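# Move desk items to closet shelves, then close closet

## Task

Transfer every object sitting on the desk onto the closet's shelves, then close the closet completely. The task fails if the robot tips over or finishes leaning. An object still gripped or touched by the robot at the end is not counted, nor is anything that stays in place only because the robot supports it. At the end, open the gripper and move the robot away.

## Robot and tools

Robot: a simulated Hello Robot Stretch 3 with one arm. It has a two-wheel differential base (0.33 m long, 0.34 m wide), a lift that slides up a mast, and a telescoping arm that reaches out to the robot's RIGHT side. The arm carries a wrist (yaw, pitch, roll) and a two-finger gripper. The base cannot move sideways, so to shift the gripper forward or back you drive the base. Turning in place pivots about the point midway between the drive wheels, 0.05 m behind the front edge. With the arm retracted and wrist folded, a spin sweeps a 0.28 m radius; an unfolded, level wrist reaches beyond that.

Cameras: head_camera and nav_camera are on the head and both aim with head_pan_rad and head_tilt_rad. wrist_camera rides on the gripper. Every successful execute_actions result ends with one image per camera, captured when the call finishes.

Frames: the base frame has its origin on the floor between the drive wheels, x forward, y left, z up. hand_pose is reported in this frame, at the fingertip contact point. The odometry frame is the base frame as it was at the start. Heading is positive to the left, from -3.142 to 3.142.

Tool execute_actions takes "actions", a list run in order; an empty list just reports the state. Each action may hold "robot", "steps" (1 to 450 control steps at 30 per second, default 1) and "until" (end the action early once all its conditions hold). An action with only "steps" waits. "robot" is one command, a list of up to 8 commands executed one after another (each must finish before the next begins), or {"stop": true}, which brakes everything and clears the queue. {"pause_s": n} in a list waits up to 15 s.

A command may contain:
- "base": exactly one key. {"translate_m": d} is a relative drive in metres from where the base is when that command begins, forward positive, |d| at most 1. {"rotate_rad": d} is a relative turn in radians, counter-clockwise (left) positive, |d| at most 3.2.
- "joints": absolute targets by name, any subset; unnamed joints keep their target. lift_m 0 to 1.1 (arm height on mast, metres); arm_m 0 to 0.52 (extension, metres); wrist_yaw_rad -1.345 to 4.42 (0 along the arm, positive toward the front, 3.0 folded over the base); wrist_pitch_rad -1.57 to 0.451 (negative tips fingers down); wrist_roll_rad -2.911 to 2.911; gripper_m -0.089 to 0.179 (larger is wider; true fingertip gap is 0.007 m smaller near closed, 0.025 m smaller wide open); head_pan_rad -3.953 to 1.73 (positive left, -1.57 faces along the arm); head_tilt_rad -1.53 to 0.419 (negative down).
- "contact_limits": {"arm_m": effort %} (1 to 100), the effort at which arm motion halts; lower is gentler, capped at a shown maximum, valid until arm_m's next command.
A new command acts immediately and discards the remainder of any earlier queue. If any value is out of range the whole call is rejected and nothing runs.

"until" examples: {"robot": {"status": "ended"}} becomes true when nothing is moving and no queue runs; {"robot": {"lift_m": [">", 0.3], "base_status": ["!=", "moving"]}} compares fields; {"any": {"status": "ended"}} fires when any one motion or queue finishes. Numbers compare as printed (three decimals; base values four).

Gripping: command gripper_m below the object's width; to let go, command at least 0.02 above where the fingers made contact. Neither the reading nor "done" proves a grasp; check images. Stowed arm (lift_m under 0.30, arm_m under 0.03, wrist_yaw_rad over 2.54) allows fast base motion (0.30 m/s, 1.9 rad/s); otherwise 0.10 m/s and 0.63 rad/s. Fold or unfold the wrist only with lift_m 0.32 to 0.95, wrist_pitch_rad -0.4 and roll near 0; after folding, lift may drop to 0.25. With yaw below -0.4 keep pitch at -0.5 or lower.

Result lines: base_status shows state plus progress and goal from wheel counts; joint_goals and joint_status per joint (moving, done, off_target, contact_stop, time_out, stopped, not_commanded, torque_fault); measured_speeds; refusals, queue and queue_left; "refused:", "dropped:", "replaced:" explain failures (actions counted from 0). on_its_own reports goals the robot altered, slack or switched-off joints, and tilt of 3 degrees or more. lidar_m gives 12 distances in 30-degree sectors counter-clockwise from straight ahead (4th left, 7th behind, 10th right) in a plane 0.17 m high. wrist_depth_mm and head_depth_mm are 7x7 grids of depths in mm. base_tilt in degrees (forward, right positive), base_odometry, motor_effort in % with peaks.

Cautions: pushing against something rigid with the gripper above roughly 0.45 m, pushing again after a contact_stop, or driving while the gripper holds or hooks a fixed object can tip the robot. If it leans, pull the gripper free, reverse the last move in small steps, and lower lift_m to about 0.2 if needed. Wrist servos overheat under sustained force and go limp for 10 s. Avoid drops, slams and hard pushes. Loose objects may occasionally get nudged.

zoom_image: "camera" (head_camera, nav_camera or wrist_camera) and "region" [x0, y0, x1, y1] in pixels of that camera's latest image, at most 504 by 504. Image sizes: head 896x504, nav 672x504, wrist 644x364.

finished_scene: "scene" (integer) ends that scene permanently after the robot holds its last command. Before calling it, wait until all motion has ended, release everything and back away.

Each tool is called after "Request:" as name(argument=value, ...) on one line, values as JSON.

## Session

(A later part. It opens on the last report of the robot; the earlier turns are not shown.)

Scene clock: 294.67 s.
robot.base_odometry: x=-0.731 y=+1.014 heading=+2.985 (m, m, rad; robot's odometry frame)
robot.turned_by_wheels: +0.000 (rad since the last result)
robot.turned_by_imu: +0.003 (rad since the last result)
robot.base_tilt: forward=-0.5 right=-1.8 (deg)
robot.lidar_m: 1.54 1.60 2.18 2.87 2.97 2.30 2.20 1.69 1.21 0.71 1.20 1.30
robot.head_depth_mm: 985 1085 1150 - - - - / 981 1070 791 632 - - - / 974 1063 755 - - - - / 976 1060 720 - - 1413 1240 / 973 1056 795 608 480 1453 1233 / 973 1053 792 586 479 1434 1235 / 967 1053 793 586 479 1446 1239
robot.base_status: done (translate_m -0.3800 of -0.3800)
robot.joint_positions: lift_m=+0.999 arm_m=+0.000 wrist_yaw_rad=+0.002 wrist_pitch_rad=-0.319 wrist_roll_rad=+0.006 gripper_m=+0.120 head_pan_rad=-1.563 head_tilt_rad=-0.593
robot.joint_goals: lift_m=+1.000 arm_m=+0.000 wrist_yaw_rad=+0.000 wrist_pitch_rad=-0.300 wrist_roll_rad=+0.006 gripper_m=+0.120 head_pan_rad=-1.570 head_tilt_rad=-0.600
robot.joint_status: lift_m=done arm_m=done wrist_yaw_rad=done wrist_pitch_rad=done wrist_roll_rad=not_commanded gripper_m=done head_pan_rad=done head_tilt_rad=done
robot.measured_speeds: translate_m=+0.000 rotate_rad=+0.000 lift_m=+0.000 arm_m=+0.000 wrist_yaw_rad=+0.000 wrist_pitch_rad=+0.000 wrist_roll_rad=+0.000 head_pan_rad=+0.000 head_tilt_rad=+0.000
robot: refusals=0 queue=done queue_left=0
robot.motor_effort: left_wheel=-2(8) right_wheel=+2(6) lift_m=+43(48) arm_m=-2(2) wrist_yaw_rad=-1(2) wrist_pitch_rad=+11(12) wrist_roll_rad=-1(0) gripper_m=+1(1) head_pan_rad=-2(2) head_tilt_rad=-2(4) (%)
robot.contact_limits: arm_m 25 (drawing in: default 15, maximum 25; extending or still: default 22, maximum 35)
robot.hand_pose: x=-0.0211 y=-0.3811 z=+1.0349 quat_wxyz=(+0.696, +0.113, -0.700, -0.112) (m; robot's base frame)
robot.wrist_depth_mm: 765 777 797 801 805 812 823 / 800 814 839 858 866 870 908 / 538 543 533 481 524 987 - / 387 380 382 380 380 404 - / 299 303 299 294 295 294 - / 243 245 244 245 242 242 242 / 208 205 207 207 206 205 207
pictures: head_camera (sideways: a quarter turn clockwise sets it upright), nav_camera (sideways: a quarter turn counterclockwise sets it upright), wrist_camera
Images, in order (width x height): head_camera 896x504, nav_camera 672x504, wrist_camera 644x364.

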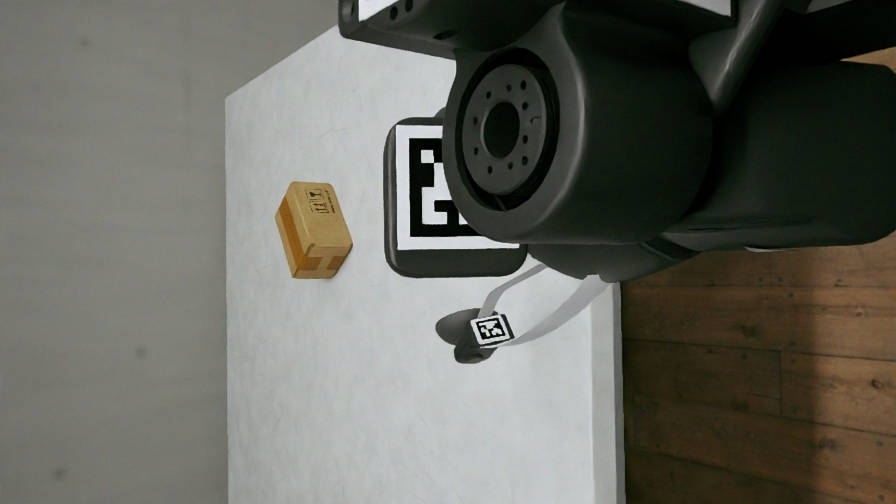

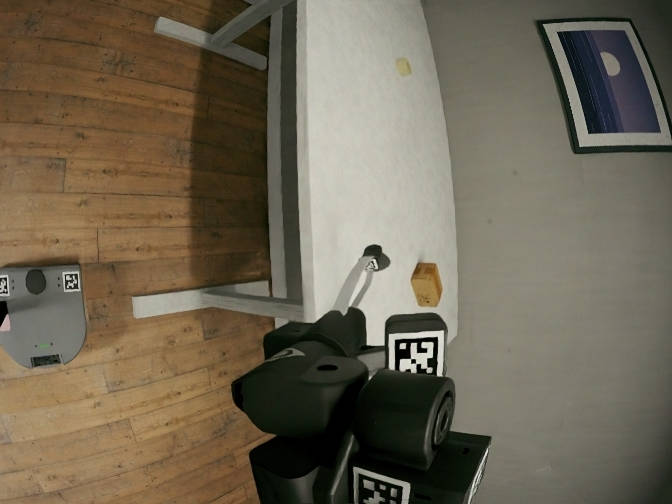

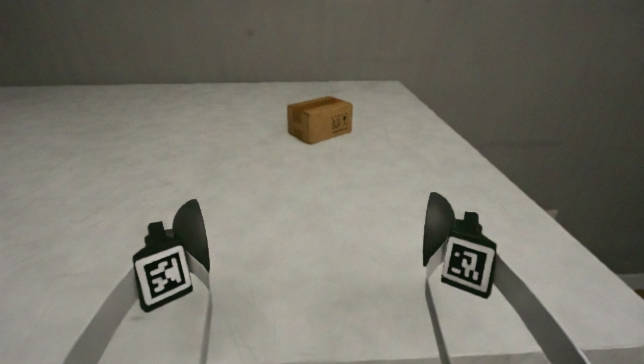

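Request:
execute_actions(actions=[{"robot":[{"joints":{"gripper_m":0.17,"arm_m":0.2}},{"joints":{"lift_m":0.955}}],"steps":200,"until":{"robot":{"status":"ended"}}}])

Scene clock: 304.43 s.
robot.base_odometry: x=-0.731 y=+1.014 heading=+2.985 (m, m, rad; robot's odometry frame)
robot.turned_by_wheels: +0.000 (rad since the last result)
robot.turned_by_imu: +0.001 (rad since the last result)
robot.base_tilt: forward=-0.6 right=-1.7 (deg)
robot.lidar_m: 1.54 1.60 2.17 2.87 2.97 2.30 2.20 1.69 1.21 0.71 1.20 1.30
robot.head_depth_mm: 984 1086 - - 493 1453 1235 / 977 1069 - - 494 1453 1240 / 976 1055 - - 494 1324 1200 / 977 1063 833 566 486 1449 1240 / 973 1058 795 575 478 1450 1240 / 970 1051 790 585 479 1448 1239 / 971 1045 793 585 479 1456 1235
robot.base_status: done (translate_m -0.3800 of -0.3800)
robot.joint_positions: lift_m=+0.956 arm_m=+0.200 wrist_yaw_rad=+0.001 wrist_pitch_rad=-0.319 wrist_roll_rad=+0.006 gripper_m=+0.170 head_pan_rad=-1.563 head_tilt_rad=-0.593
robot.joint_goals: lift_m=+0.955 arm_m=+0.200 wrist_yaw_rad=+0.000 wrist_pitch_rad=-0.300 wrist_roll_rad=+0.006 gripper_m=+0.170 head_pan_rad=-1.570 head_tilt_rad=-0.600
robot.joint_status: lift_m=done arm_m=done wrist_yaw_rad=done wrist_pitch_rad=done wrist_roll_rad=not_commanded gripper_m=done head_pan_rad=done head_tilt_rad=done
robot.measured_speeds: translate_m=+0.000 rotate_rad=+0.000 lift_m=+0.000 arm_m=+0.000 wrist_yaw_rad=+0.000 wrist_pitch_rad=+0.000 wrist_roll_rad=+0.000 head_pan_rad=+0.000 head_tilt_rad=+0.000
robot: refusals=0 queue=done queue_left=0
robot.motor_effort: left_wheel=-2(2) right_wheel=+2(2) lift_m=+17(42) arm_m=+3(6) wrist_yaw_rad=-2(2) wrist_pitch_rad=+11(11) wrist_roll_rad=+0(0) gripper_m=+0(100) head_pan_rad=-1(1) head_tilt_rad=-3(2) (%)
robot.hand_pose: x=-0.0212 y=-0.5803 z=+0.9910 quat_wxyz=(+0.696, +0.113, -0.700, -0.112) (m; robot's base frame)
robot.wrist_depth_mm: 606 609 619 633 634 655 656 / 628 628 637 659 667 706 693 / 415 410 411 296 402 722 790 / 293 297 293 281 294 292 841 / 231 239 231 229 228 238 228 / 197 182 188 189 189 180 187 / 155 159 160 159 160 158 158
pictures: head_camera (sideways: a quarter turn clockwise sets it upright), nav_camera (sideways: a quarter turn counterclockwise sets it upright), wrist_camera
Images, in order (width x height): head_camera 896x504, nav_camera 672x504, wrist_camera 644x364.

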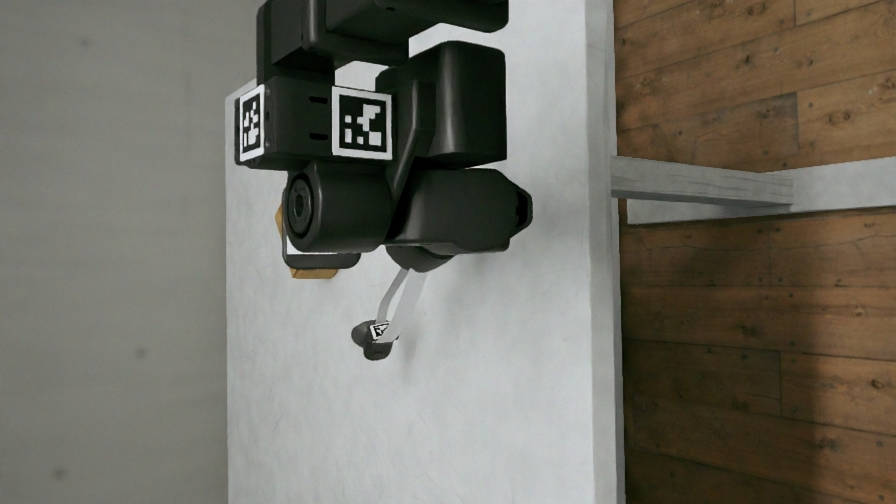

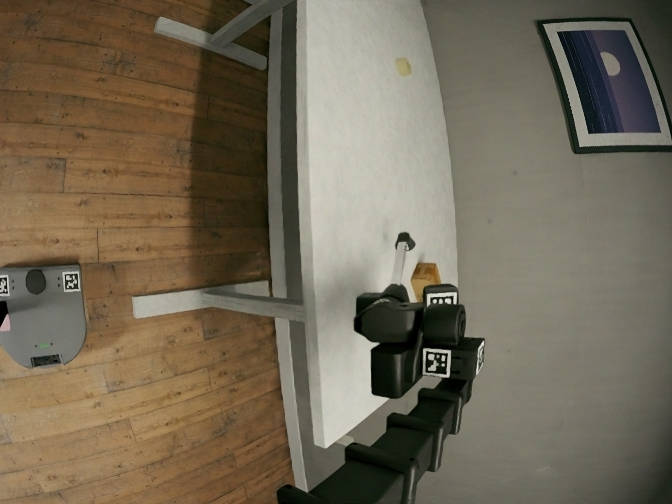

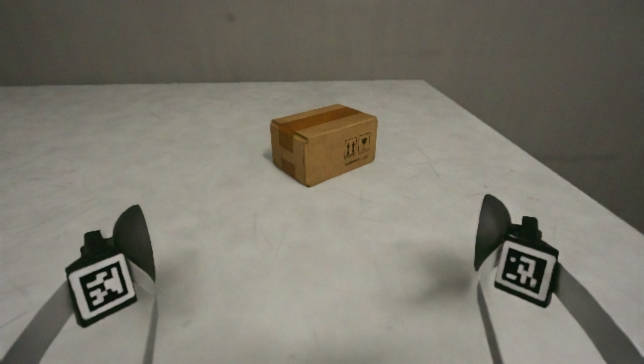

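Request:
execute_actions(actions=[{"robot":[{"joints":{"arm_m":0.365}},{"joints":{"gripper_m":0.04}},{"pause_s":0.5},{"joints":{"lift_m":1.0}}],"steps":300,"until":{"robot":{"status":"ended"}}}])

Scene clock: 312.37 s.
robot.base_odometry: x=-0.731 y=+1.014 heading=+2.985 (m, m, rad; robot's odometry frame)
robot.turned_by_wheels: +0.000 (rad since the last result)
robot.turned_by_imu: +0.001 (rad since the last result)
robot.base_tilt: forward=-0.6 right=-1.7 (deg)
robot.lidar_m: 1.54 1.59 2.18 2.87 2.97 2.30 2.20 1.69 1.21 0.71 1.20 1.30
robot.head_depth_mm: 982 - 754 585 494 1448 1240 / 970 - 754 585 494 1449 1238 / 963 - 754 586 493 1314 1205 / 973 1055 728 586 493 1436 1237 / 971 1055 793 585 478 1448 1232 / 966 1054 790 586 479 1449 1229 / 966 1053 792 587 477 1445 1234
robot.base_status: done (translate_m -0.3800 of -0.3800)
robot.joint_positions: lift_m=+0.999 arm_m=+0.365 wrist_yaw_rad=-0.002 wrist_pitch_rad=-0.325 wrist_roll_rad=+0.006 gripper_m=+0.041 head_pan_rad=-1.563 head_tilt_rad=-0.593
robot.joint_goals: lift_m=+1.000 arm_m=+0.365 wrist_yaw_rad=+0.000 wrist_pitch_rad=-0.300 wrist_roll_rad=+0.006 gripper_m=+0.040 head_pan_rad=-1.570 head_tilt_rad=-0.600
robot.joint_status: lift_m=done arm_m=done wrist_yaw_rad=done wrist_pitch_rad=done wrist_roll_rad=not_commanded gripper_m=done head_pan_rad=done head_tilt_rad=done
robot.measured_speeds: translate_m=+0.000 rotate_rad=+0.000 lift_m=+0.000 arm_m=+0.000 wrist_yaw_rad=+0.000 wrist_pitch_rad=+0.000 wrist_roll_rad=+0.000 head_pan_rad=+0.000 head_tilt_rad=+0.000
robot: refusals=0 queue=done queue_left=0
robot.motor_effort: left_wheel=-2(7) right_wheel=+1(7) lift_m=+43(42) arm_m=+3(5) wrist_yaw_rad=+1(1) wrist_pitch_rad=+14(15) wrist_roll_rad=+0(0) gripper_m=-14(100) head_pan_rad=-1(2) head_tilt_rad=-2(2) (%)
robot.hand_pose: x=-0.0219 y=-0.7448 z=+1.0335 quat_wxyz=(+0.696, +0.114, -0.700, -0.116) (m; robot's base frame)
robot.wrist_depth_mm: 468 474 464 474 490 492 501 / 499 504 508 518 528 538 548 / 530 530 520 504 506 576 606 / 375 376 372 198 357 392 659 / 290 292 284 159 302 291 726 / 238 240 224 166 233 239 237 / 202 205 204 203 202 203 202
pictures: head_camera (sideways: a quarter turn clockwise sets it upright), nav_camera (sideways: a quarter turn counterclockwise sets it upright), wrist_camera
Images, in order (width x height): head_camera 896x504, nav_camera 672x504, wrist_camera 644x364.

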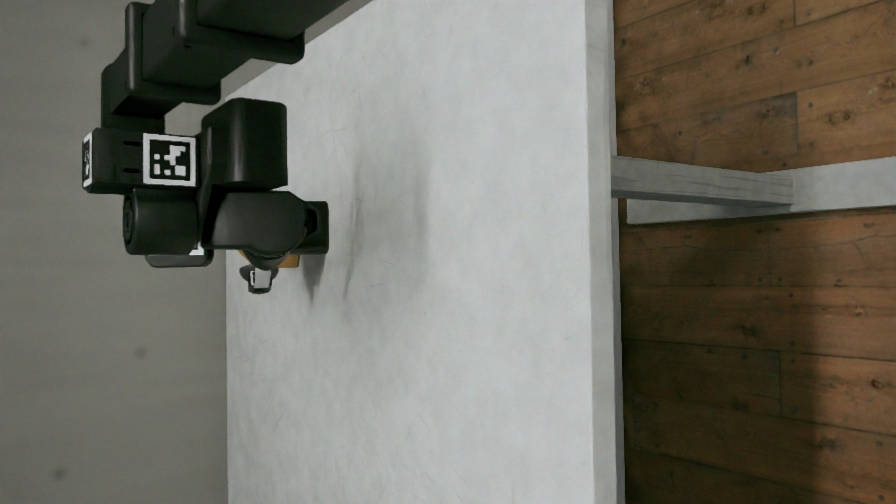

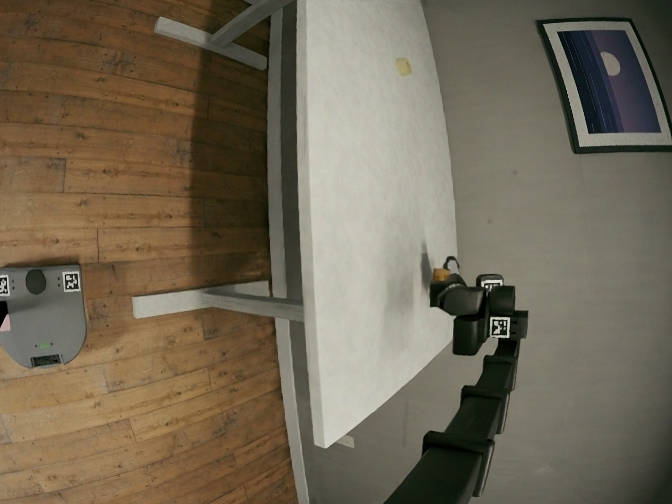

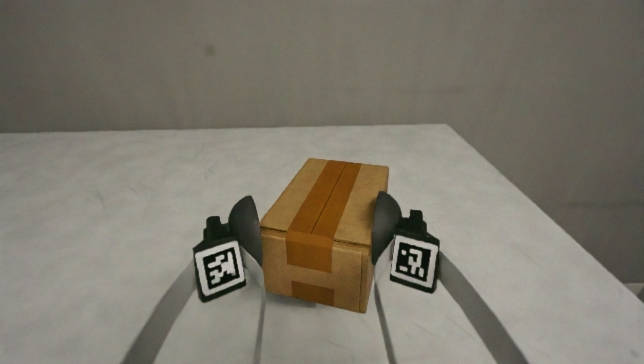

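Request:
execute_actions(actions=[{"robot":[{"joints":{"arm_m":0.0}},{"joints":{"wrist_yaw_rad":1.57}},{"base":{"rotate_rad":1.645}},{"base":{"translate_m":1.0},"joints":{"head_pan_rad":0,"head_tilt_rad":-0.35}},{"base":{"translate_m":0.96}},{"base":{"rotate_rad":1.465},"joints":{"head_pan_rad":-1.57}}],"steps":450,"until":{"robot":{"status":"ended"}}},{"steps":450,"until":{"robot":{"status":"ended"}}}])

Scene clock: 350.10 s.
robot.base_odometry: x=-0.892 y=-0.928 heading=-1.654 (m, m, rad; robot's odometry frame)
robot.turned_by_wheels: +1.645 (rad since the last result)
robot.turned_by_imu: +1.670 (rad since the last result)
robot.base_tilt: forward=-1.0 right=-1.6 (deg)
robot.lidar_m: 0.96 0.99 1.49 2.08 2.21 3.16 3.11 2.22 1.72 1.69 1.79 0.96
robot.head_depth_mm: 1353 1446 1474 1310 1109 1101 1181 / 1366 1478 1578 1528 1587 1770 1449 / 1367 1486 1590 1707 1604 1766 1446 / 1370 1486 1600 1720 1597 1792 1451 / 1395 1491 1586 1409 1464 1671 1279 / 784 838 893 964 1041 1129 1251 / 784 842 900 967 1045 1148 1258
robot.base_status: moving (translate_m +0.9483 of +0.9600)
robot.joint_positions: lift_m=+0.999 arm_m=+0.000 wrist_yaw_rad=+1.568 wrist_pitch_rad=-0.325 wrist_roll_rad=+0.006 gripper_m=+0.041 head_pan_rad=-0.007 head_tilt_rad=-0.359
robot.joint_goals: lift_m=+1.000 arm_m=+0.000 wrist_yaw_rad=+1.570 wrist_pitch_rad=-0.300 wrist_roll_rad=+0.006 gripper_m=+0.040 head_pan_rad=+0.000 head_tilt_rad=-0.350
robot.joint_status: lift_m=done arm_m=done wrist_yaw_rad=done wrist_pitch_rad=done wrist_roll_rad=not_commanded gripper_m=done head_pan_rad=done head_tilt_rad=done
robot.measured_speeds: translate_m=+0.062 rotate_rad=+0.000 lift_m=+0.000 arm_m=+0.000 wrist_yaw_rad=+0.000 wrist_pitch_rad=+0.000 wrist_roll_rad=+0.000 head_pan_rad=+0.000 head_tilt_rad=+0.000
robot: refusals=0 queue=running queue_left=1
robot.motor_effort: left_wheel=-4(7) right_wheel=+2(6) lift_m=+43(44) arm_m=-2(0) wrist_yaw_rad=+0(1) wrist_pitch_rad=+15(15) wrist_roll_rad=+0(0) gripper_m=-14(14) head_pan_rad=+3(29) head_tilt_rad=+3(16) (%)
robot.hand_pose: x=+0.2137 y=-0.1461 z=+1.0334 quat_wxyz=(+0.574, +0.575, -0.414, +0.410) (m; robot's base frame)
robot.wrist_depth_mm: 770 756 - - 722 - - / 855 821 - - 788 - - / 914 920 935 - 856 - - / - - - 199 922 - - / - - - 158 - - - / - - - 164 - - - / - - - - - - -
pictures: head_camera (sideways: a quarter turn clockwise sets it upright), nav_camera (sideways: a quarter turn counterclockwise sets it upright), wrist_camera
Images, in order (width x height): head_camera 896x504, nav_camera 672x504, wrist_camera 644x364.

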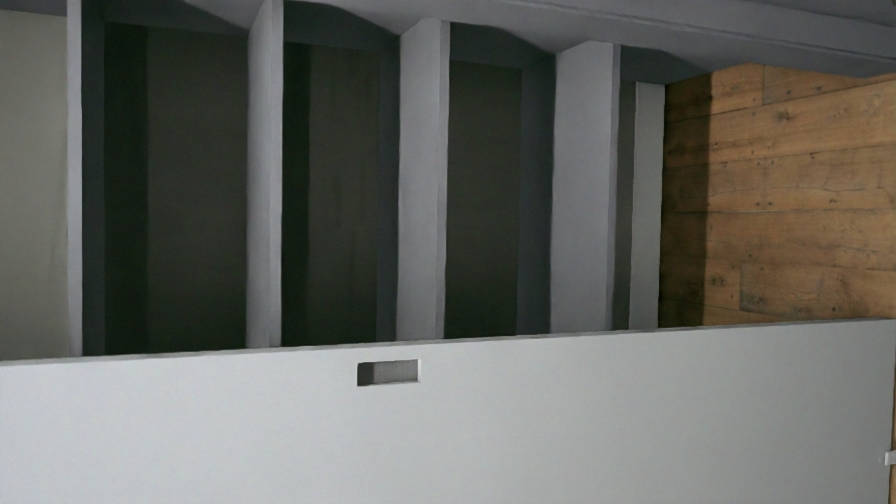

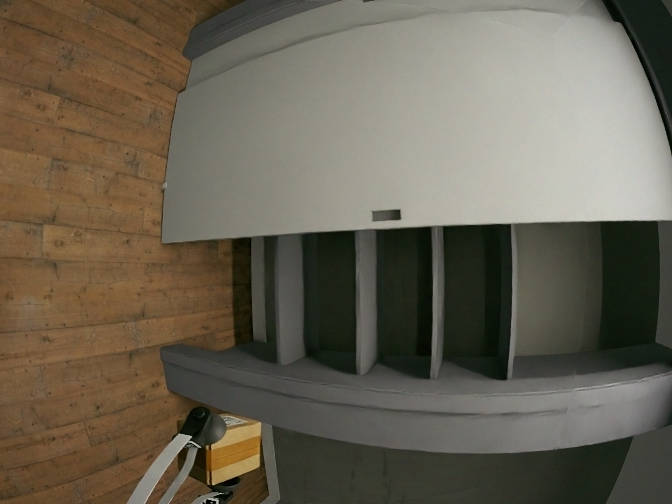

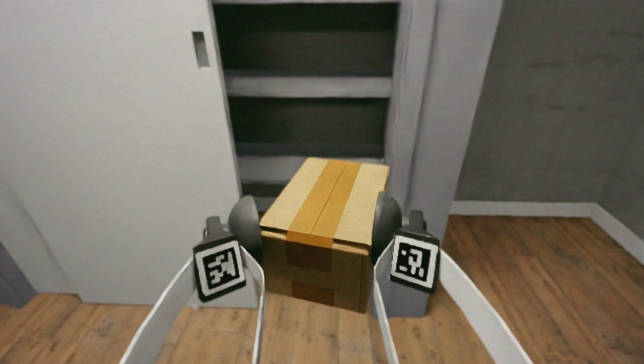

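Request:
execute_actions(actions=[{"robot":{"stop":true},"steps":30},{"steps":5}])

Scene clock: 356.23 s.
robot.base_odometry: x=-0.893 y=-0.939 heading=-0.189 (m, m, rad; robot's odometry frame)
robot.turned_by_wheels: +1.465 (rad since the last result)
robot.turned_by_imu: +1.469 (rad since the last result)
robot.base_tilt: forward=-0.6 right=-1.7 (deg)
robot.lidar_m: 2.08 2.14 2.87 2.66 2.47 1.77 1.69 1.73 0.95 0.95 0.95 1.28
robot.head_depth_mm: 844 850 880 939 995 - - / 1379 1477 1576 1477 1500 - - / 1382 1498 1606 1716 1610 - - / 1363 1500 1587 1699 1596 1839 1438 / 1376 1476 1581 1526 1605 1777 1438 / 1363 1463 1559 1265 1036 1120 1225 / 763 813 867 932 1005 1093 1168
robot.base_status: done (rotate_rad +1.4649 of +1.4650)
robot.joint_positions: lift_m=+0.999 arm_m=+0.000 wrist_yaw_rad=+1.568 wrist_pitch_rad=-0.325 wrist_roll_rad=+0.006 gripper_m=+0.041 head_pan_rad=-1.563 head_tilt_rad=-0.359
robot.joint_goals: lift_m=+1.000 arm_m=+0.000 wrist_yaw_rad=+1.570 wrist_pitch_rad=-0.300 wrist_roll_rad=+0.006 gripper_m=+0.040 head_pan_rad=-1.570 head_tilt_rad=-0.350
robot.joint_status: lift_m=done arm_m=done wrist_yaw_rad=done wrist_pitch_rad=done wrist_roll_rad=not_commanded gripper_m=done head_pan_rad=done head_tilt_rad=done
robot.measured_speeds: translate_m=+0.000 rotate_rad=+0.000 lift_m=+0.000 arm_m=+0.000 wrist_yaw_rad=+0.000 wrist_pitch_rad=+0.000 wrist_roll_rad=+0.000 head_pan_rad=+0.000 head_tilt_rad=+0.000
robot: refusals=0 queue=done queue_left=0
robot.motor_effort: left_wheel=-3(7) right_wheel=+2(5) lift_m=+44(44) arm_m=-2(3) wrist_yaw_rad=+1(0) wrist_pitch_rad=+14(15) wrist_roll_rad=+0(0) gripper_m=-14(14) head_pan_rad=-2(28) head_tilt_rad=+3(3) (%)
robot.hand_pose: x=+0.2137 y=-0.1461 z=+1.0334 quat_wxyz=(+0.574, +0.575, -0.414, +0.410) (m; robot's base frame)
robot.wrist_depth_mm: - - - - - - 834 / - - - - - - 800 / - - - - - - 793 / - - - 199 - - 824 / - - - 159 - - 795 / - - - 165 - - 820 / - - - - - - 839
pictures: head_camera (sideways: a quarter turn clockwise sets it upright), nav_camera (sideways: a quarter turn counterclockwise sets it upright), wrist_camera
Images, in order (width x height): head_camera 896x504, nav_camera 672x504, wrist_camera 644x364.

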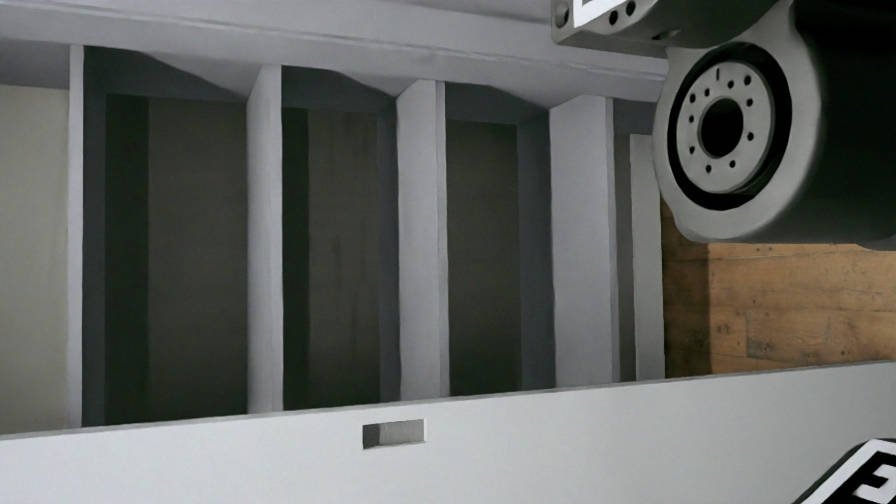

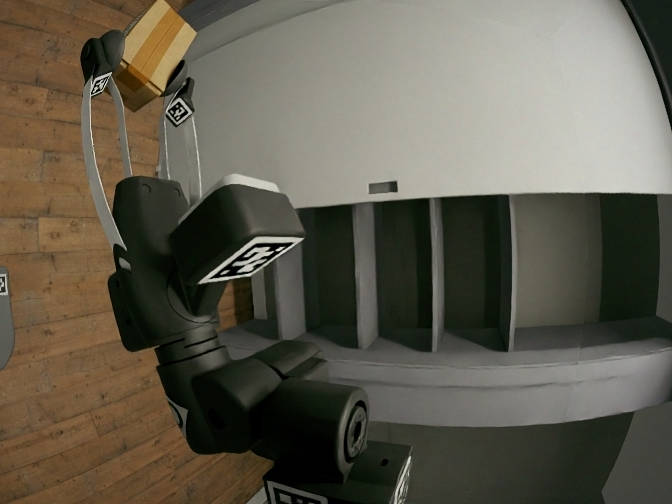

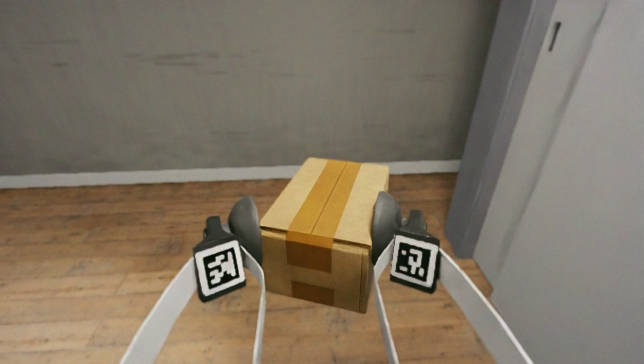

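Request:
execute_actions(actions=[{"robot":[{"base":{"rotate_rad":-1.555}},{"base":{"translate_m":0.45}},{"base":{"rotate_rad":1.555},"joints":{"lift_m":0.85}},{"joints":{"wrist_yaw_rad":0,"head_tilt_rad":-0.5}}],"steps":450,"until":{"robot":{"status":"ended"}}}])

Scene clock: 372.33 s.
robot.base_odometry: x=-0.971 y=-1.383 heading=-0.189 (m, m, rad; robot's odometry frame)
robot.turned_by_wheels: +0.000 (rad since the last result)
robot.turned_by_imu: +0.006 (rad since the last result)
robot.base_tilt: forward=-0.6 right=-1.7 (deg)
robot.lidar_m: 2.09 2.15 2.87 3.12 2.44 1.76 1.68 0.67 0.54 1.20 0.51 0.66
robot.head_depth_mm: 1000 987 1117 1006 1139 1112 888 / 1009 1015 1185 1014 1267 1442 1341 / 1001 1020 1175 1010 1268 536 - / 998 1022 1169 1012 1260 519 - / 996 1019 1175 1011 1266 1442 1312 / 996 1016 1165 961 1264 1440 1309 / 987 1014 1158 963 1179 642 716
robot.base_status: done (rotate_rad +1.5548 of +1.5550)
robot.joint_positions: lift_m=+0.850 arm_m=+0.000 wrist_yaw_rad=+0.003 wrist_pitch_rad=-0.326 wrist_roll_rad=+0.006 gripper_m=+0.041 head_pan_rad=-1.563 head_tilt_rad=-0.493
robot.joint_goals: lift_m=+0.850 arm_m=+0.000 wrist_yaw_rad=+0.000 wrist_pitch_rad=-0.300 wrist_roll_rad=+0.006 gripper_m=+0.040 head_pan_rad=-1.570 head_tilt_rad=-0.500
robot.joint_status: lift_m=done arm_m=done wrist_yaw_rad=done wrist_pitch_rad=done wrist_roll_rad=not_commanded gripper_m=done head_pan_rad=done head_tilt_rad=done
robot.measured_speeds: translate_m=+0.000 rotate_rad=+0.000 lift_m=+0.000 arm_m=+0.000 wrist_yaw_rad=+0.000 wrist_pitch_rad=+0.000 wrist_roll_rad=+0.000 head_pan_rad=+0.000 head_tilt_rad=+0.000
robot: refusals=0 queue=done queue_left=0
robot.motor_effort: left_wheel=-3(7) right_wheel=+3(7) lift_m=+18(44) arm_m=-3(3) wrist_yaw_rad=-2(3) wrist_pitch_rad=+15(15) wrist_roll_rad=-1(0) gripper_m=-14(14) head_pan_rad=-2(2) head_tilt_rad=-2(12) (%)
robot.hand_pose: x=-0.0209 y=-0.3804 z=+0.8844 quat_wxyz=(+0.696, +0.115, -0.699, -0.114) (m; robot's base frame)
robot.wrist_depth_mm: 795 809 824 843 843 560 286 / 616 688 683 689 652 544 286 / 253 946 963 - 947 570 291 / 255 - - 198 916 574 294 / 278 761 767 159 790 434 295 / 303 337 - 165 - 422 314 / 339 359 - - - 410 357
pictures: head_camera (sideways: a quarter turn clockwise sets it upright), nav_camera (sideways: a quarter turn counterclockwise sets it upright), wrist_camera
Images, in order (width x height): head_camera 896x504, nav_camera 672x504, wrist_camera 644x364.

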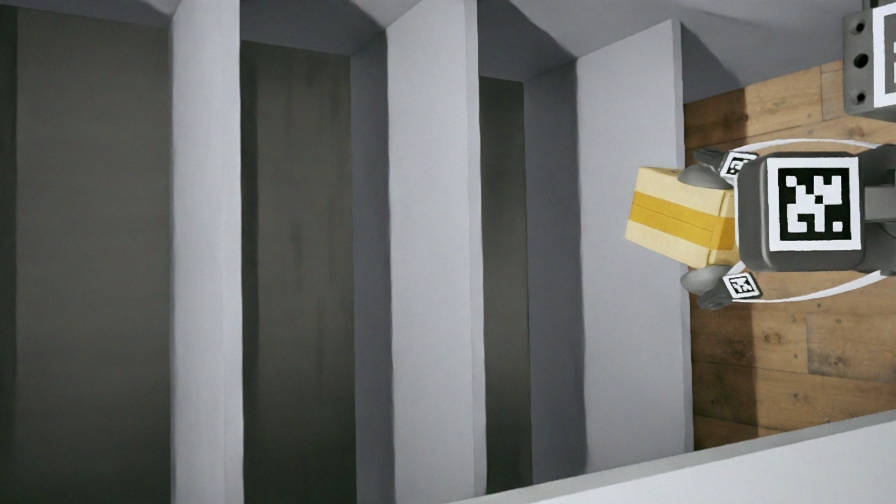

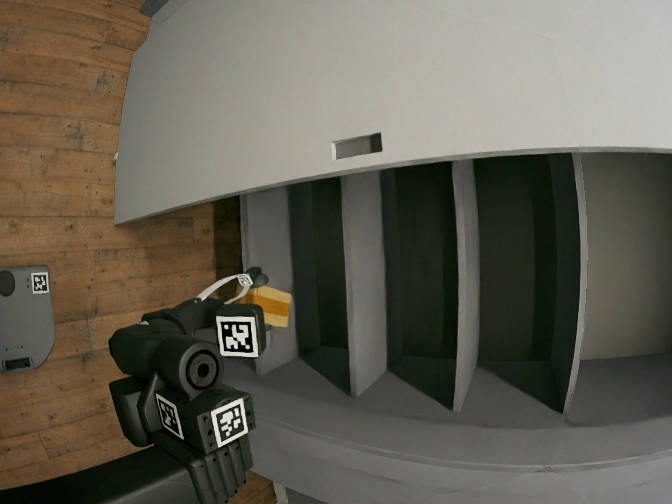

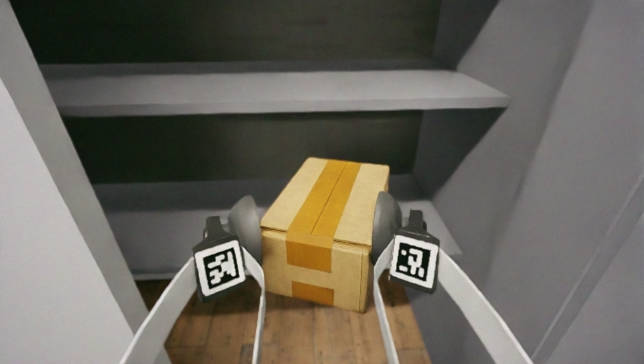

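Request:
execute_actions(actions=[{"robot":[{"joints":{"lift_m":0.91}},{"joints":{"arm_m":0.4}}],"steps":300,"until":{"robot":{"status":"ended"}}}])

Scene clock: 385.00 s.
robot.base_odometry: x=-0.971 y=-1.383 heading=-0.189 (m, m, rad; robot's odometry frame)
robot.turned_by_wheels: +0.000 (rad since the last result)
robot.turned_by_imu: +0.001 (rad since the last result)
robot.base_tilt: forward=-0.6 right=-1.8 (deg)
robot.lidar_m: 2.09 2.15 2.88 3.11 2.43 1.76 1.68 0.67 0.54 1.20 0.51 0.66
robot.head_depth_mm: 1002 986 1114 - - 1155 887 / 1003 1015 1168 1161 1263 1450 1304 / 1003 1012 1165 1369 1250 1474 1304 / 999 1011 1178 1365 1262 1454 1298 / 995 1014 1175 1011 1263 1453 1308 / 993 1012 1164 959 1270 1444 1310 / 990 1015 1161 957 1177 642 716
robot.base_status: done (rotate_rad +1.5548 of +1.5550)
robot.joint_positions: lift_m=+0.909 arm_m=+0.400 wrist_yaw_rad=+0.001 wrist_pitch_rad=-0.326 wrist_roll_rad=+0.006 gripper_m=+0.041 head_pan_rad=-1.563 head_tilt_rad=-0.494
robot.joint_goals: lift_m=+0.910 arm_m=+0.400 wrist_yaw_rad=+0.000 wrist_pitch_rad=-0.300 wrist_roll_rad=+0.006 gripper_m=+0.040 head_pan_rad=-1.570 head_tilt_rad=-0.500
robot.joint_status: lift_m=done arm_m=done wrist_yaw_rad=done wrist_pitch_rad=done wrist_roll_rad=not_commanded gripper_m=done head_pan_rad=done head_tilt_rad=done
robot.measured_speeds: translate_m=+0.000 rotate_rad=+0.000 lift_m=+0.000 arm_m=+0.000 wrist_yaw_rad=+0.000 wrist_pitch_rad=+0.000 wrist_roll_rad=+0.000 head_pan_rad=+0.000 head_tilt_rad=+0.000
robot: refusals=0 queue=done queue_left=0
robot.motor_effort: left_wheel=-2(3) right_wheel=+2(3) lift_m=+44(44) arm_m=+4(5) wrist_yaw_rad=-1(2) wrist_pitch_rad=+15(16) wrist_roll_rad=+0(1) gripper_m=-14(14) head_pan_rad=-1(2) head_tilt_rad=-2(3) (%)
robot.hand_pose: x=-0.0212 y=-0.7796 z=+0.9433 quat_wxyz=(+0.696, +0.115, -0.699, -0.115) (m; robot's base frame)
robot.wrist_depth_mm: 464 467 473 482 487 496 368 / 499 506 518 520 528 524 373 / 533 531 540 558 560 515 373 / 413 416 411 199 400 412 363 / 324 325 313 158 337 327 321 / 268 269 250 165 253 267 266 / 227 230 234 236 240 466 353
pictures: head_camera (sideways: a quarter turn clockwise sets it upright), nav_camera (sideways: a quarter turn counterclockwise sets it upright), wrist_camera
Images, in order (width x height): head_camera 896x504, nav_camera 672x504, wrist_camera 644x364.

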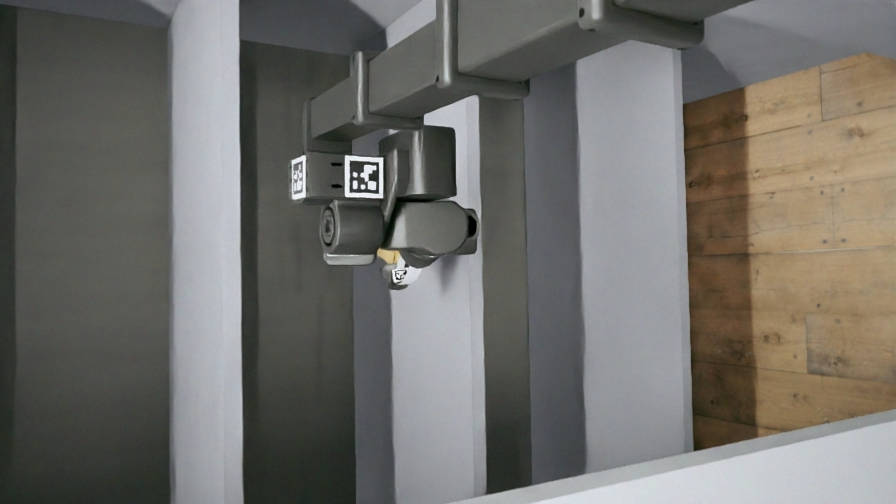

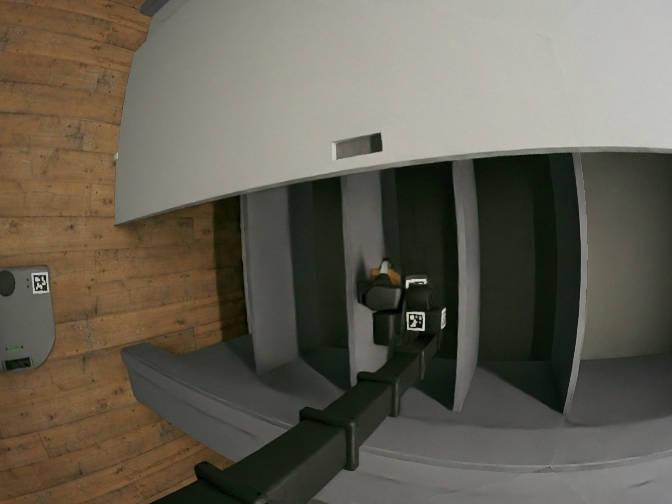

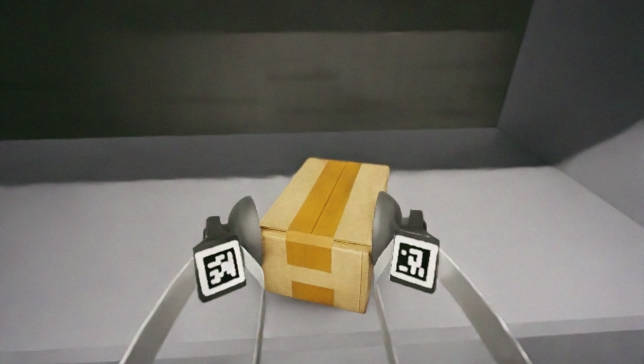

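Request:
execute_actions(actions=[{"robot":[{"joints":{"arm_m":0.49}},{"joints":{"lift_m":0.852}},{"joints":{"gripper_m":0.13}},{"joints":{"lift_m":0.89}},{"joints":{"arm_m":0}}],"steps":400,"until":{"robot":{"status":"ended"}}}])

Scene clock: 397.80 s.
robot.base_odometry: x=-0.971 y=-1.383 heading=-0.189 (m, m, rad; robot's odometry frame)
robot.turned_by_wheels: +0.000 (rad since the last result)
robot.turned_by_imu: +0.002 (rad since the last result)
robot.base_tilt: forward=-0.5 right=-1.7 (deg)
robot.lidar_m: 2.09 2.16 2.88 3.12 2.43 1.76 1.68 0.68 0.54 1.20 0.51 0.66
robot.head_depth_mm: 1002 986 1114 1008 1142 1113 - / 1007 1018 1192 1008 1264 1440 - / 1001 1013 1183 1012 1267 1102 - / 1000 1012 1181 930 1263 1106 - / 991 1011 1169 1010 1265 1434 1318 / 998 1017 1167 964 1275 1440 1301 / 991 1019 1161 961 1179 645 716
robot.base_status: done (rotate_rad +1.5549 of +1.5550)
robot.joint_positions: lift_m=+0.889 arm_m=+0.000 wrist_yaw_rad=+0.001 wrist_pitch_rad=-0.320 wrist_roll_rad=+0.006 gripper_m=+0.130 head_pan_rad=-1.563 head_tilt_rad=-0.494
robot.joint_goals: lift_m=+0.890 arm_m=+0.000 wrist_yaw_rad=+0.000 wrist_pitch_rad=-0.300 wrist_roll_rad=+0.006 gripper_m=+0.130 head_pan_rad=-1.570 head_tilt_rad=-0.500
robot.joint_status: lift_m=done arm_m=done wrist_yaw_rad=done wrist_pitch_rad=done wrist_roll_rad=not_commanded gripper_m=done head_pan_rad=done head_tilt_rad=done
robot.measured_speeds: translate_m=+0.000 rotate_rad=+0.000 lift_m=+0.000 arm_m=+0.000 wrist_yaw_rad=+0.000 wrist_pitch_rad=+0.000 wrist_roll_rad=+0.000 head_pan_rad=+0.000 head_tilt_rad=+0.000
robot: refusals=0 queue=done queue_left=0
robot.motor_effort: left_wheel=-3(3) right_wheel=+2(2) lift_m=+43(44) arm_m=-2(1) wrist_yaw_rad=-1(1) wrist_pitch_rad=+11(15) wrist_roll_rad=+0(0) gripper_m=+0(100) head_pan_rad=-2(2) head_tilt_rad=-2(2) (%)
robot.hand_pose: x=-0.0212 y=-0.3811 z=+0.9248 quat_wxyz=(+0.696, +0.113, -0.700, -0.113) (m; robot's base frame)
robot.wrist_depth_mm: 792 809 820 837 816 552 286 / 817 814 855 859 815 557 290 / 251 631 654 643 633 571 292 / 252 - - - - 576 290 / 273 870 879 875 874 403 294 / 299 314 - - 989 431 310 / 337 366 - - - 445 365
pictures: head_camera (sideways: a quarter turn clockwise sets it upright), nav_camera (sideways: a quarter turn counterclockwise sets it upright), wrist_camera
Images, in order (width x height): head_camera 896x504, nav_camera 672x504, wrist_camera 644x364.

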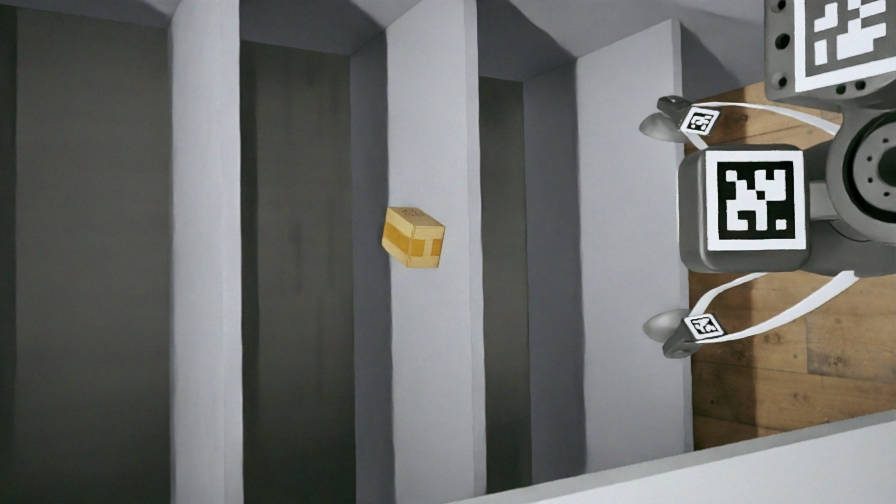

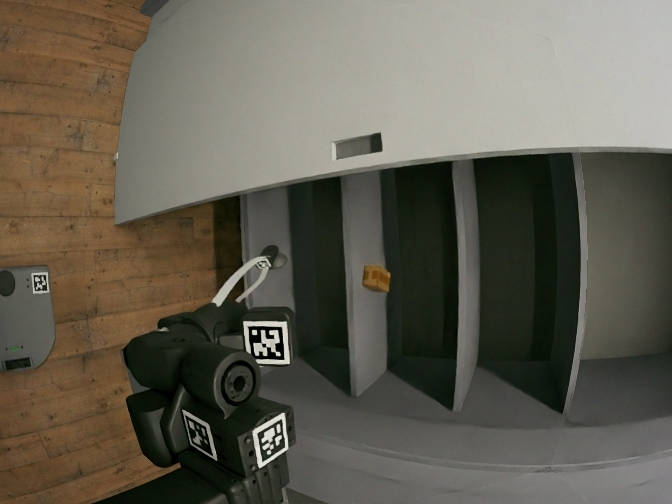

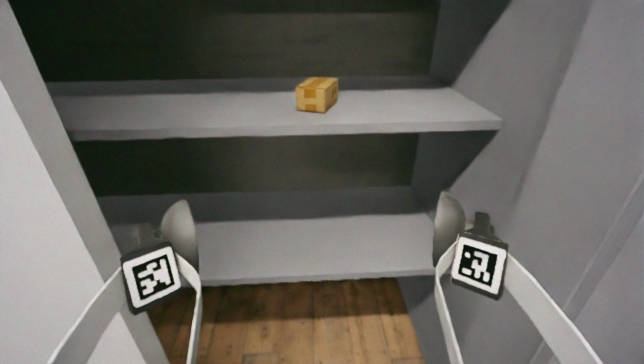

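Request:
execute_actions(actions=[{"robot":[{"joints":{"wrist_pitch_rad":-0.4,"wrist_yaw_rad":3.0,"gripper_m":0.04}},{"joints":{"lift_m":0.27}},{"base":{"rotate_rad":1.915}},{"base":{"translate_m":1.0}},{"base":{"translate_m":1.0}},{"base":{"rotate_rad":1.2}},{"joints":{"lift_m":0.93,"head_tilt_rad":-0.6}},{"joints":{"lift_m":1.0,"wrist_yaw_rad":1.57,"wrist_pitch_rad":-0.3}}],"steps":450,"until":{"robot":{"status":"ended"}}},{"steps":450,"until":{"robot":{"status":"ended"}}}])

Scene clock: 433.73 s.
robot.base_odometry: x=-1.280 y=+0.593 heading=+2.926 (m, m, rad; robot's odometry frame)
robot.turned_by_wheels: +3.115 (rad since the last result)
robot.turned_by_imu: +3.135 (rad since the last result)
robot.base_tilt: forward=-0.5 right=-1.8 (deg)
robot.lidar_m: 1.03 1.05 1.43 2.37 2.94 2.85 2.72 2.49 1.37 1.67 1.35 1.09
robot.head_depth_mm: 1430 1230 1775 1957 1741 - - / 1433 1233 1762 1978 1765 - - / 1421 1234 1754 1997 1766 - - / 1419 1232 1737 1975 1741 - - / 1405 1231 1726 1962 1748 - - / 1404 1224 1720 1931 1757 1482 - / 1400 1239 1726 1926 1737 1449 1236
robot.base_status: done (rotate_rad +1.1999 of +1.2000)
robot.joint_positions: lift_m=+0.929 arm_m=+0.000 wrist_yaw_rad=+2.998 wrist_pitch_rad=-0.414 wrist_roll_rad=+0.006 gripper_m=+0.040 head_pan_rad=-1.563 head_tilt_rad=-0.592
robot.joint_goals: lift_m=+0.930 arm_m=+0.000 wrist_yaw_rad=+3.000 wrist_pitch_rad=-0.400 wrist_roll_rad=+0.006 gripper_m=+0.040 head_pan_rad=-1.570 head_tilt_rad=-0.600
robot.joint_status: lift_m=moving arm_m=done wrist_yaw_rad=done wrist_pitch_rad=done wrist_roll_rad=not_commanded gripper_m=done head_pan_rad=done head_tilt_rad=done
robot.measured_speeds: translate_m=+0.000 rotate_rad=+0.000 lift_m=+0.001 arm_m=+0.000 wrist_yaw_rad=+0.000 wrist_pitch_rad=+0.000 wrist_roll_rad=+0.000 head_pan_rad=+0.000 head_tilt_rad=+0.000
robot: refusals=0 queue=running queue_left=1
robot.motor_effort: left_wheel=-3(10) right_wheel=+2(11) lift_m=+43(44) arm_m=-2(2) wrist_yaw_rad=+0(3) wrist_pitch_rad=+9(11) wrist_roll_rad=+0(0) gripper_m=+0(98) head_pan_rad=-2(2) head_tilt_rad=-4(10) (%)
robot.hand_pose: x=+0.0108 y=+0.0772 z=+0.9429 quat_wxyz=(+0.195, +0.702, +0.095, +0.678) (m; robot's base frame)
robot.wrist_depth_mm: - - - - - - 932 / - - - - - - 954 / - - - - - - - / - - - - - - - / - - - - - - - / - - - - - - - / - - - - - - -
pictures: head_camera (sideways: a quarter turn clockwise sets it upright), nav_camera (sideways: a quarter turn counterclockwise sets it upright), wrist_camera
Images, in order (width x height): head_camera 896x504, nav_camera 672x504, wrist_camera 644x364.

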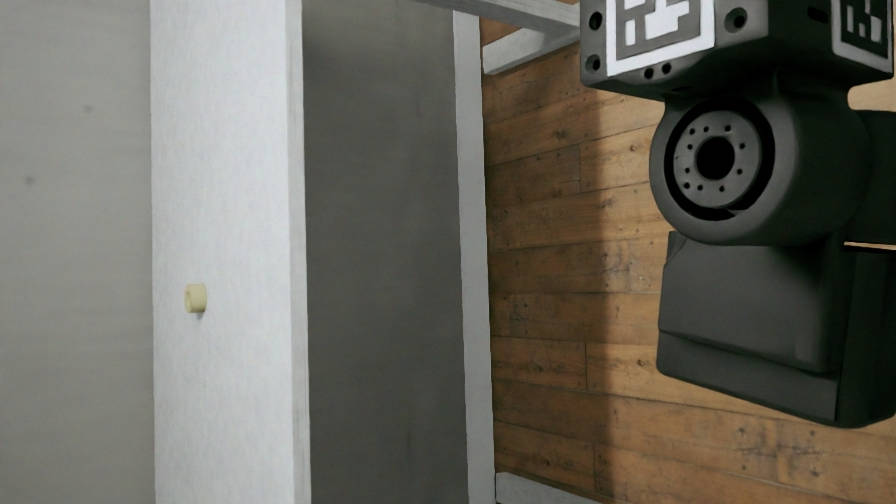

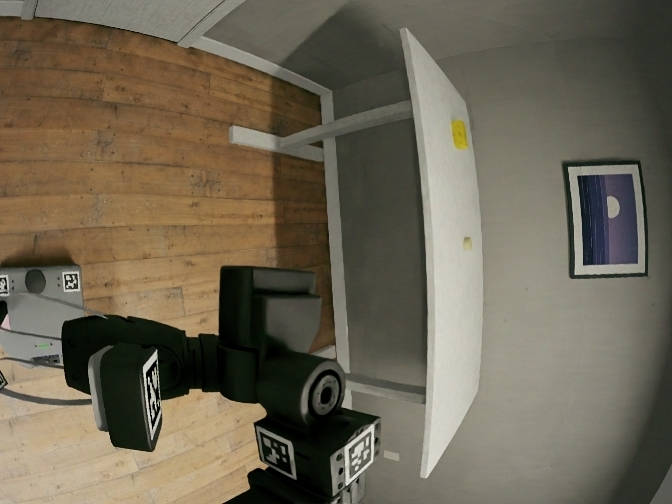

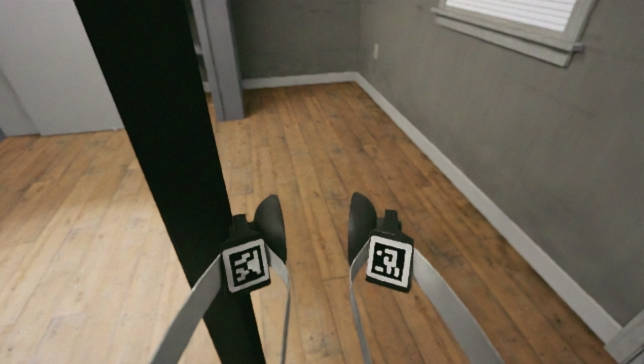

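Request:
execute_actions(actions=[{"steps":100,"until":{"robot":{"status":"ended"}}},{"robot":[{"base":{"rotate_rad":-1.555}},{"base":{"translate_m":0.55}},{"base":{"rotate_rad":1.555}},{"base":{"translate_m":0.1},"joints":{"wrist_yaw_rad":0,"gripper_m":0.13}}],"steps":450,"until":{"robot":{"status":"ended"}}}])

Scene clock: 453.37 s.
robot.base_odometry: x=-1.269 y=+1.154 heading=+2.926 (m, m, rad; robot's odometry frame)
robot.turned_by_wheels: +0.000 (rad since the last result)
robot.turned_by_imu: +0.008 (rad since the last result)
robot.base_tilt: forward=-0.3 right=-1.0 (deg)
robot.lidar_m: 0.94 0.97 1.32 2.92 3.55 2.94 2.80 0.97 0.97 1.12 0.83 1.02
robot.head_depth_mm: 951 1029 836 - - - - / 944 1029 791 633 - - - / 937 1026 791 - - - - / 935 1019 790 - - 1408 1240 / 934 1015 791 609 464 1423 1238 / 928 1005 793 586 465 1386 1233 / 921 1005 794 587 465 1382 1228
robot.base_status: moving (translate_m +0.1000 of +0.1000)
robot.joint_positions: lift_m=+0.999 arm_m=+0.000 wrist_yaw_rad=+0.003 wrist_pitch_rad=-0.319 wrist_roll_rad=+0.006 gripper_m=+0.130 head_pan_rad=-1.563 head_tilt_rad=-0.592
robot.joint_goals: lift_m=+1.000 arm_m=+0.000 wrist_yaw_rad=+0.000 wrist_pitch_rad=-0.300 wrist_roll_rad=+0.006 gripper_m=+0.130 head_pan_rad=-1.570 head_tilt_rad=-0.600
robot.joint_status: lift_m=done arm_m=done wrist_yaw_rad=moving wrist_pitch_rad=done wrist_roll_rad=not_commanded gripper_m=done head_pan_rad=done head_tilt_rad=done
robot.measured_speeds: translate_m=+0.000 rotate_rad=+0.000 lift_m=+0.000 arm_m=+0.000 wrist_yaw_rad=+0.000 wrist_pitch_rad=+0.000 wrist_roll_rad=+0.000 head_pan_rad=+0.000 head_tilt_rad=+0.000
robot: refusals=0 queue=running queue_left=0
robot.motor_effort: left_wheel=-3(8) right_wheel=+3(5) lift_m=+43(47) arm_m=-2(3) wrist_yaw_rad=-3(2) wrist_pitch_rad=+10(13) wrist_roll_rad=+0(0) gripper_m=+1(100) head_pan_rad=-2(2) head_tilt_rad=-4(2) (%)
robot.hand_pose: x=-0.0209 y=-0.3811 z=+1.0349 quat_wxyz=(+0.697, +0.113, -0.700, -0.112) (m; robot's base frame)
robot.wrist_depth_mm: 736 740 746 753 783 784 797 / 751 759 779 810 805 822 845 / 453 530 546 538 528 521 528 / 379 384 383 380 376 382 377 / 299 312 302 295 298 308 296 / 246 245 244 244 242 235 242 / 210 208 207 205 207 206 205
pictures: head_camera (sideways: a quarter turn clockwise sets it upright), nav_camera (sideways: a quarter turn counterclockwise sets it upright), wrist_camera
Images, in order (width x height): head_camera 896x504, nav_camera 672x504, wrist_camera 644x364.

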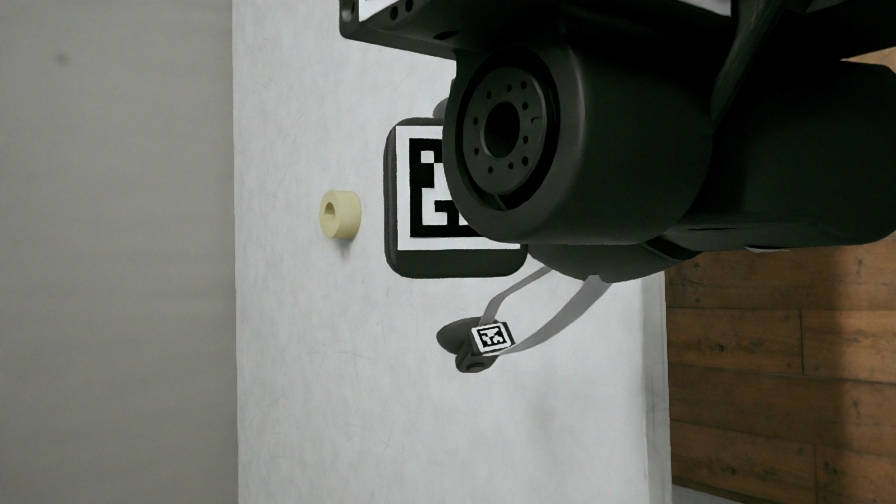

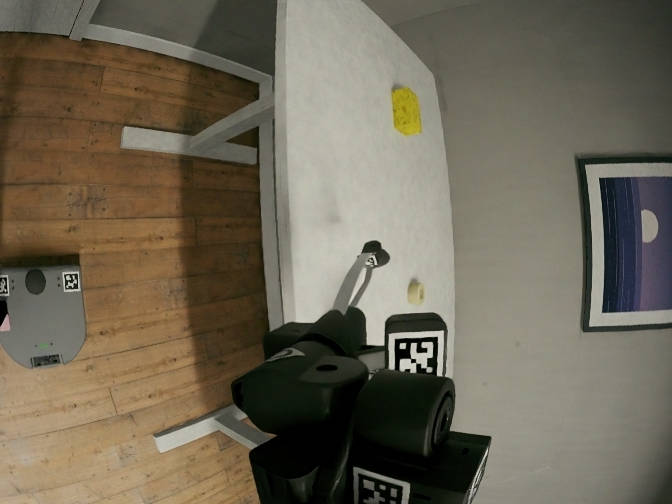

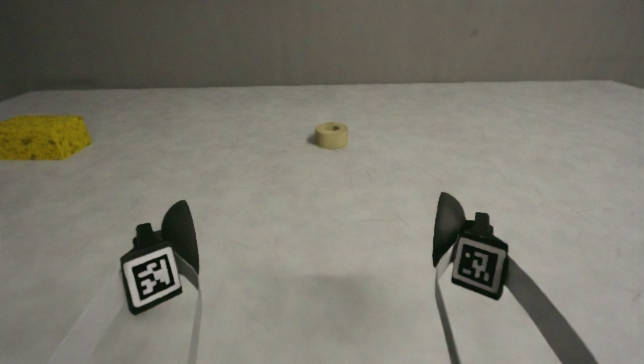

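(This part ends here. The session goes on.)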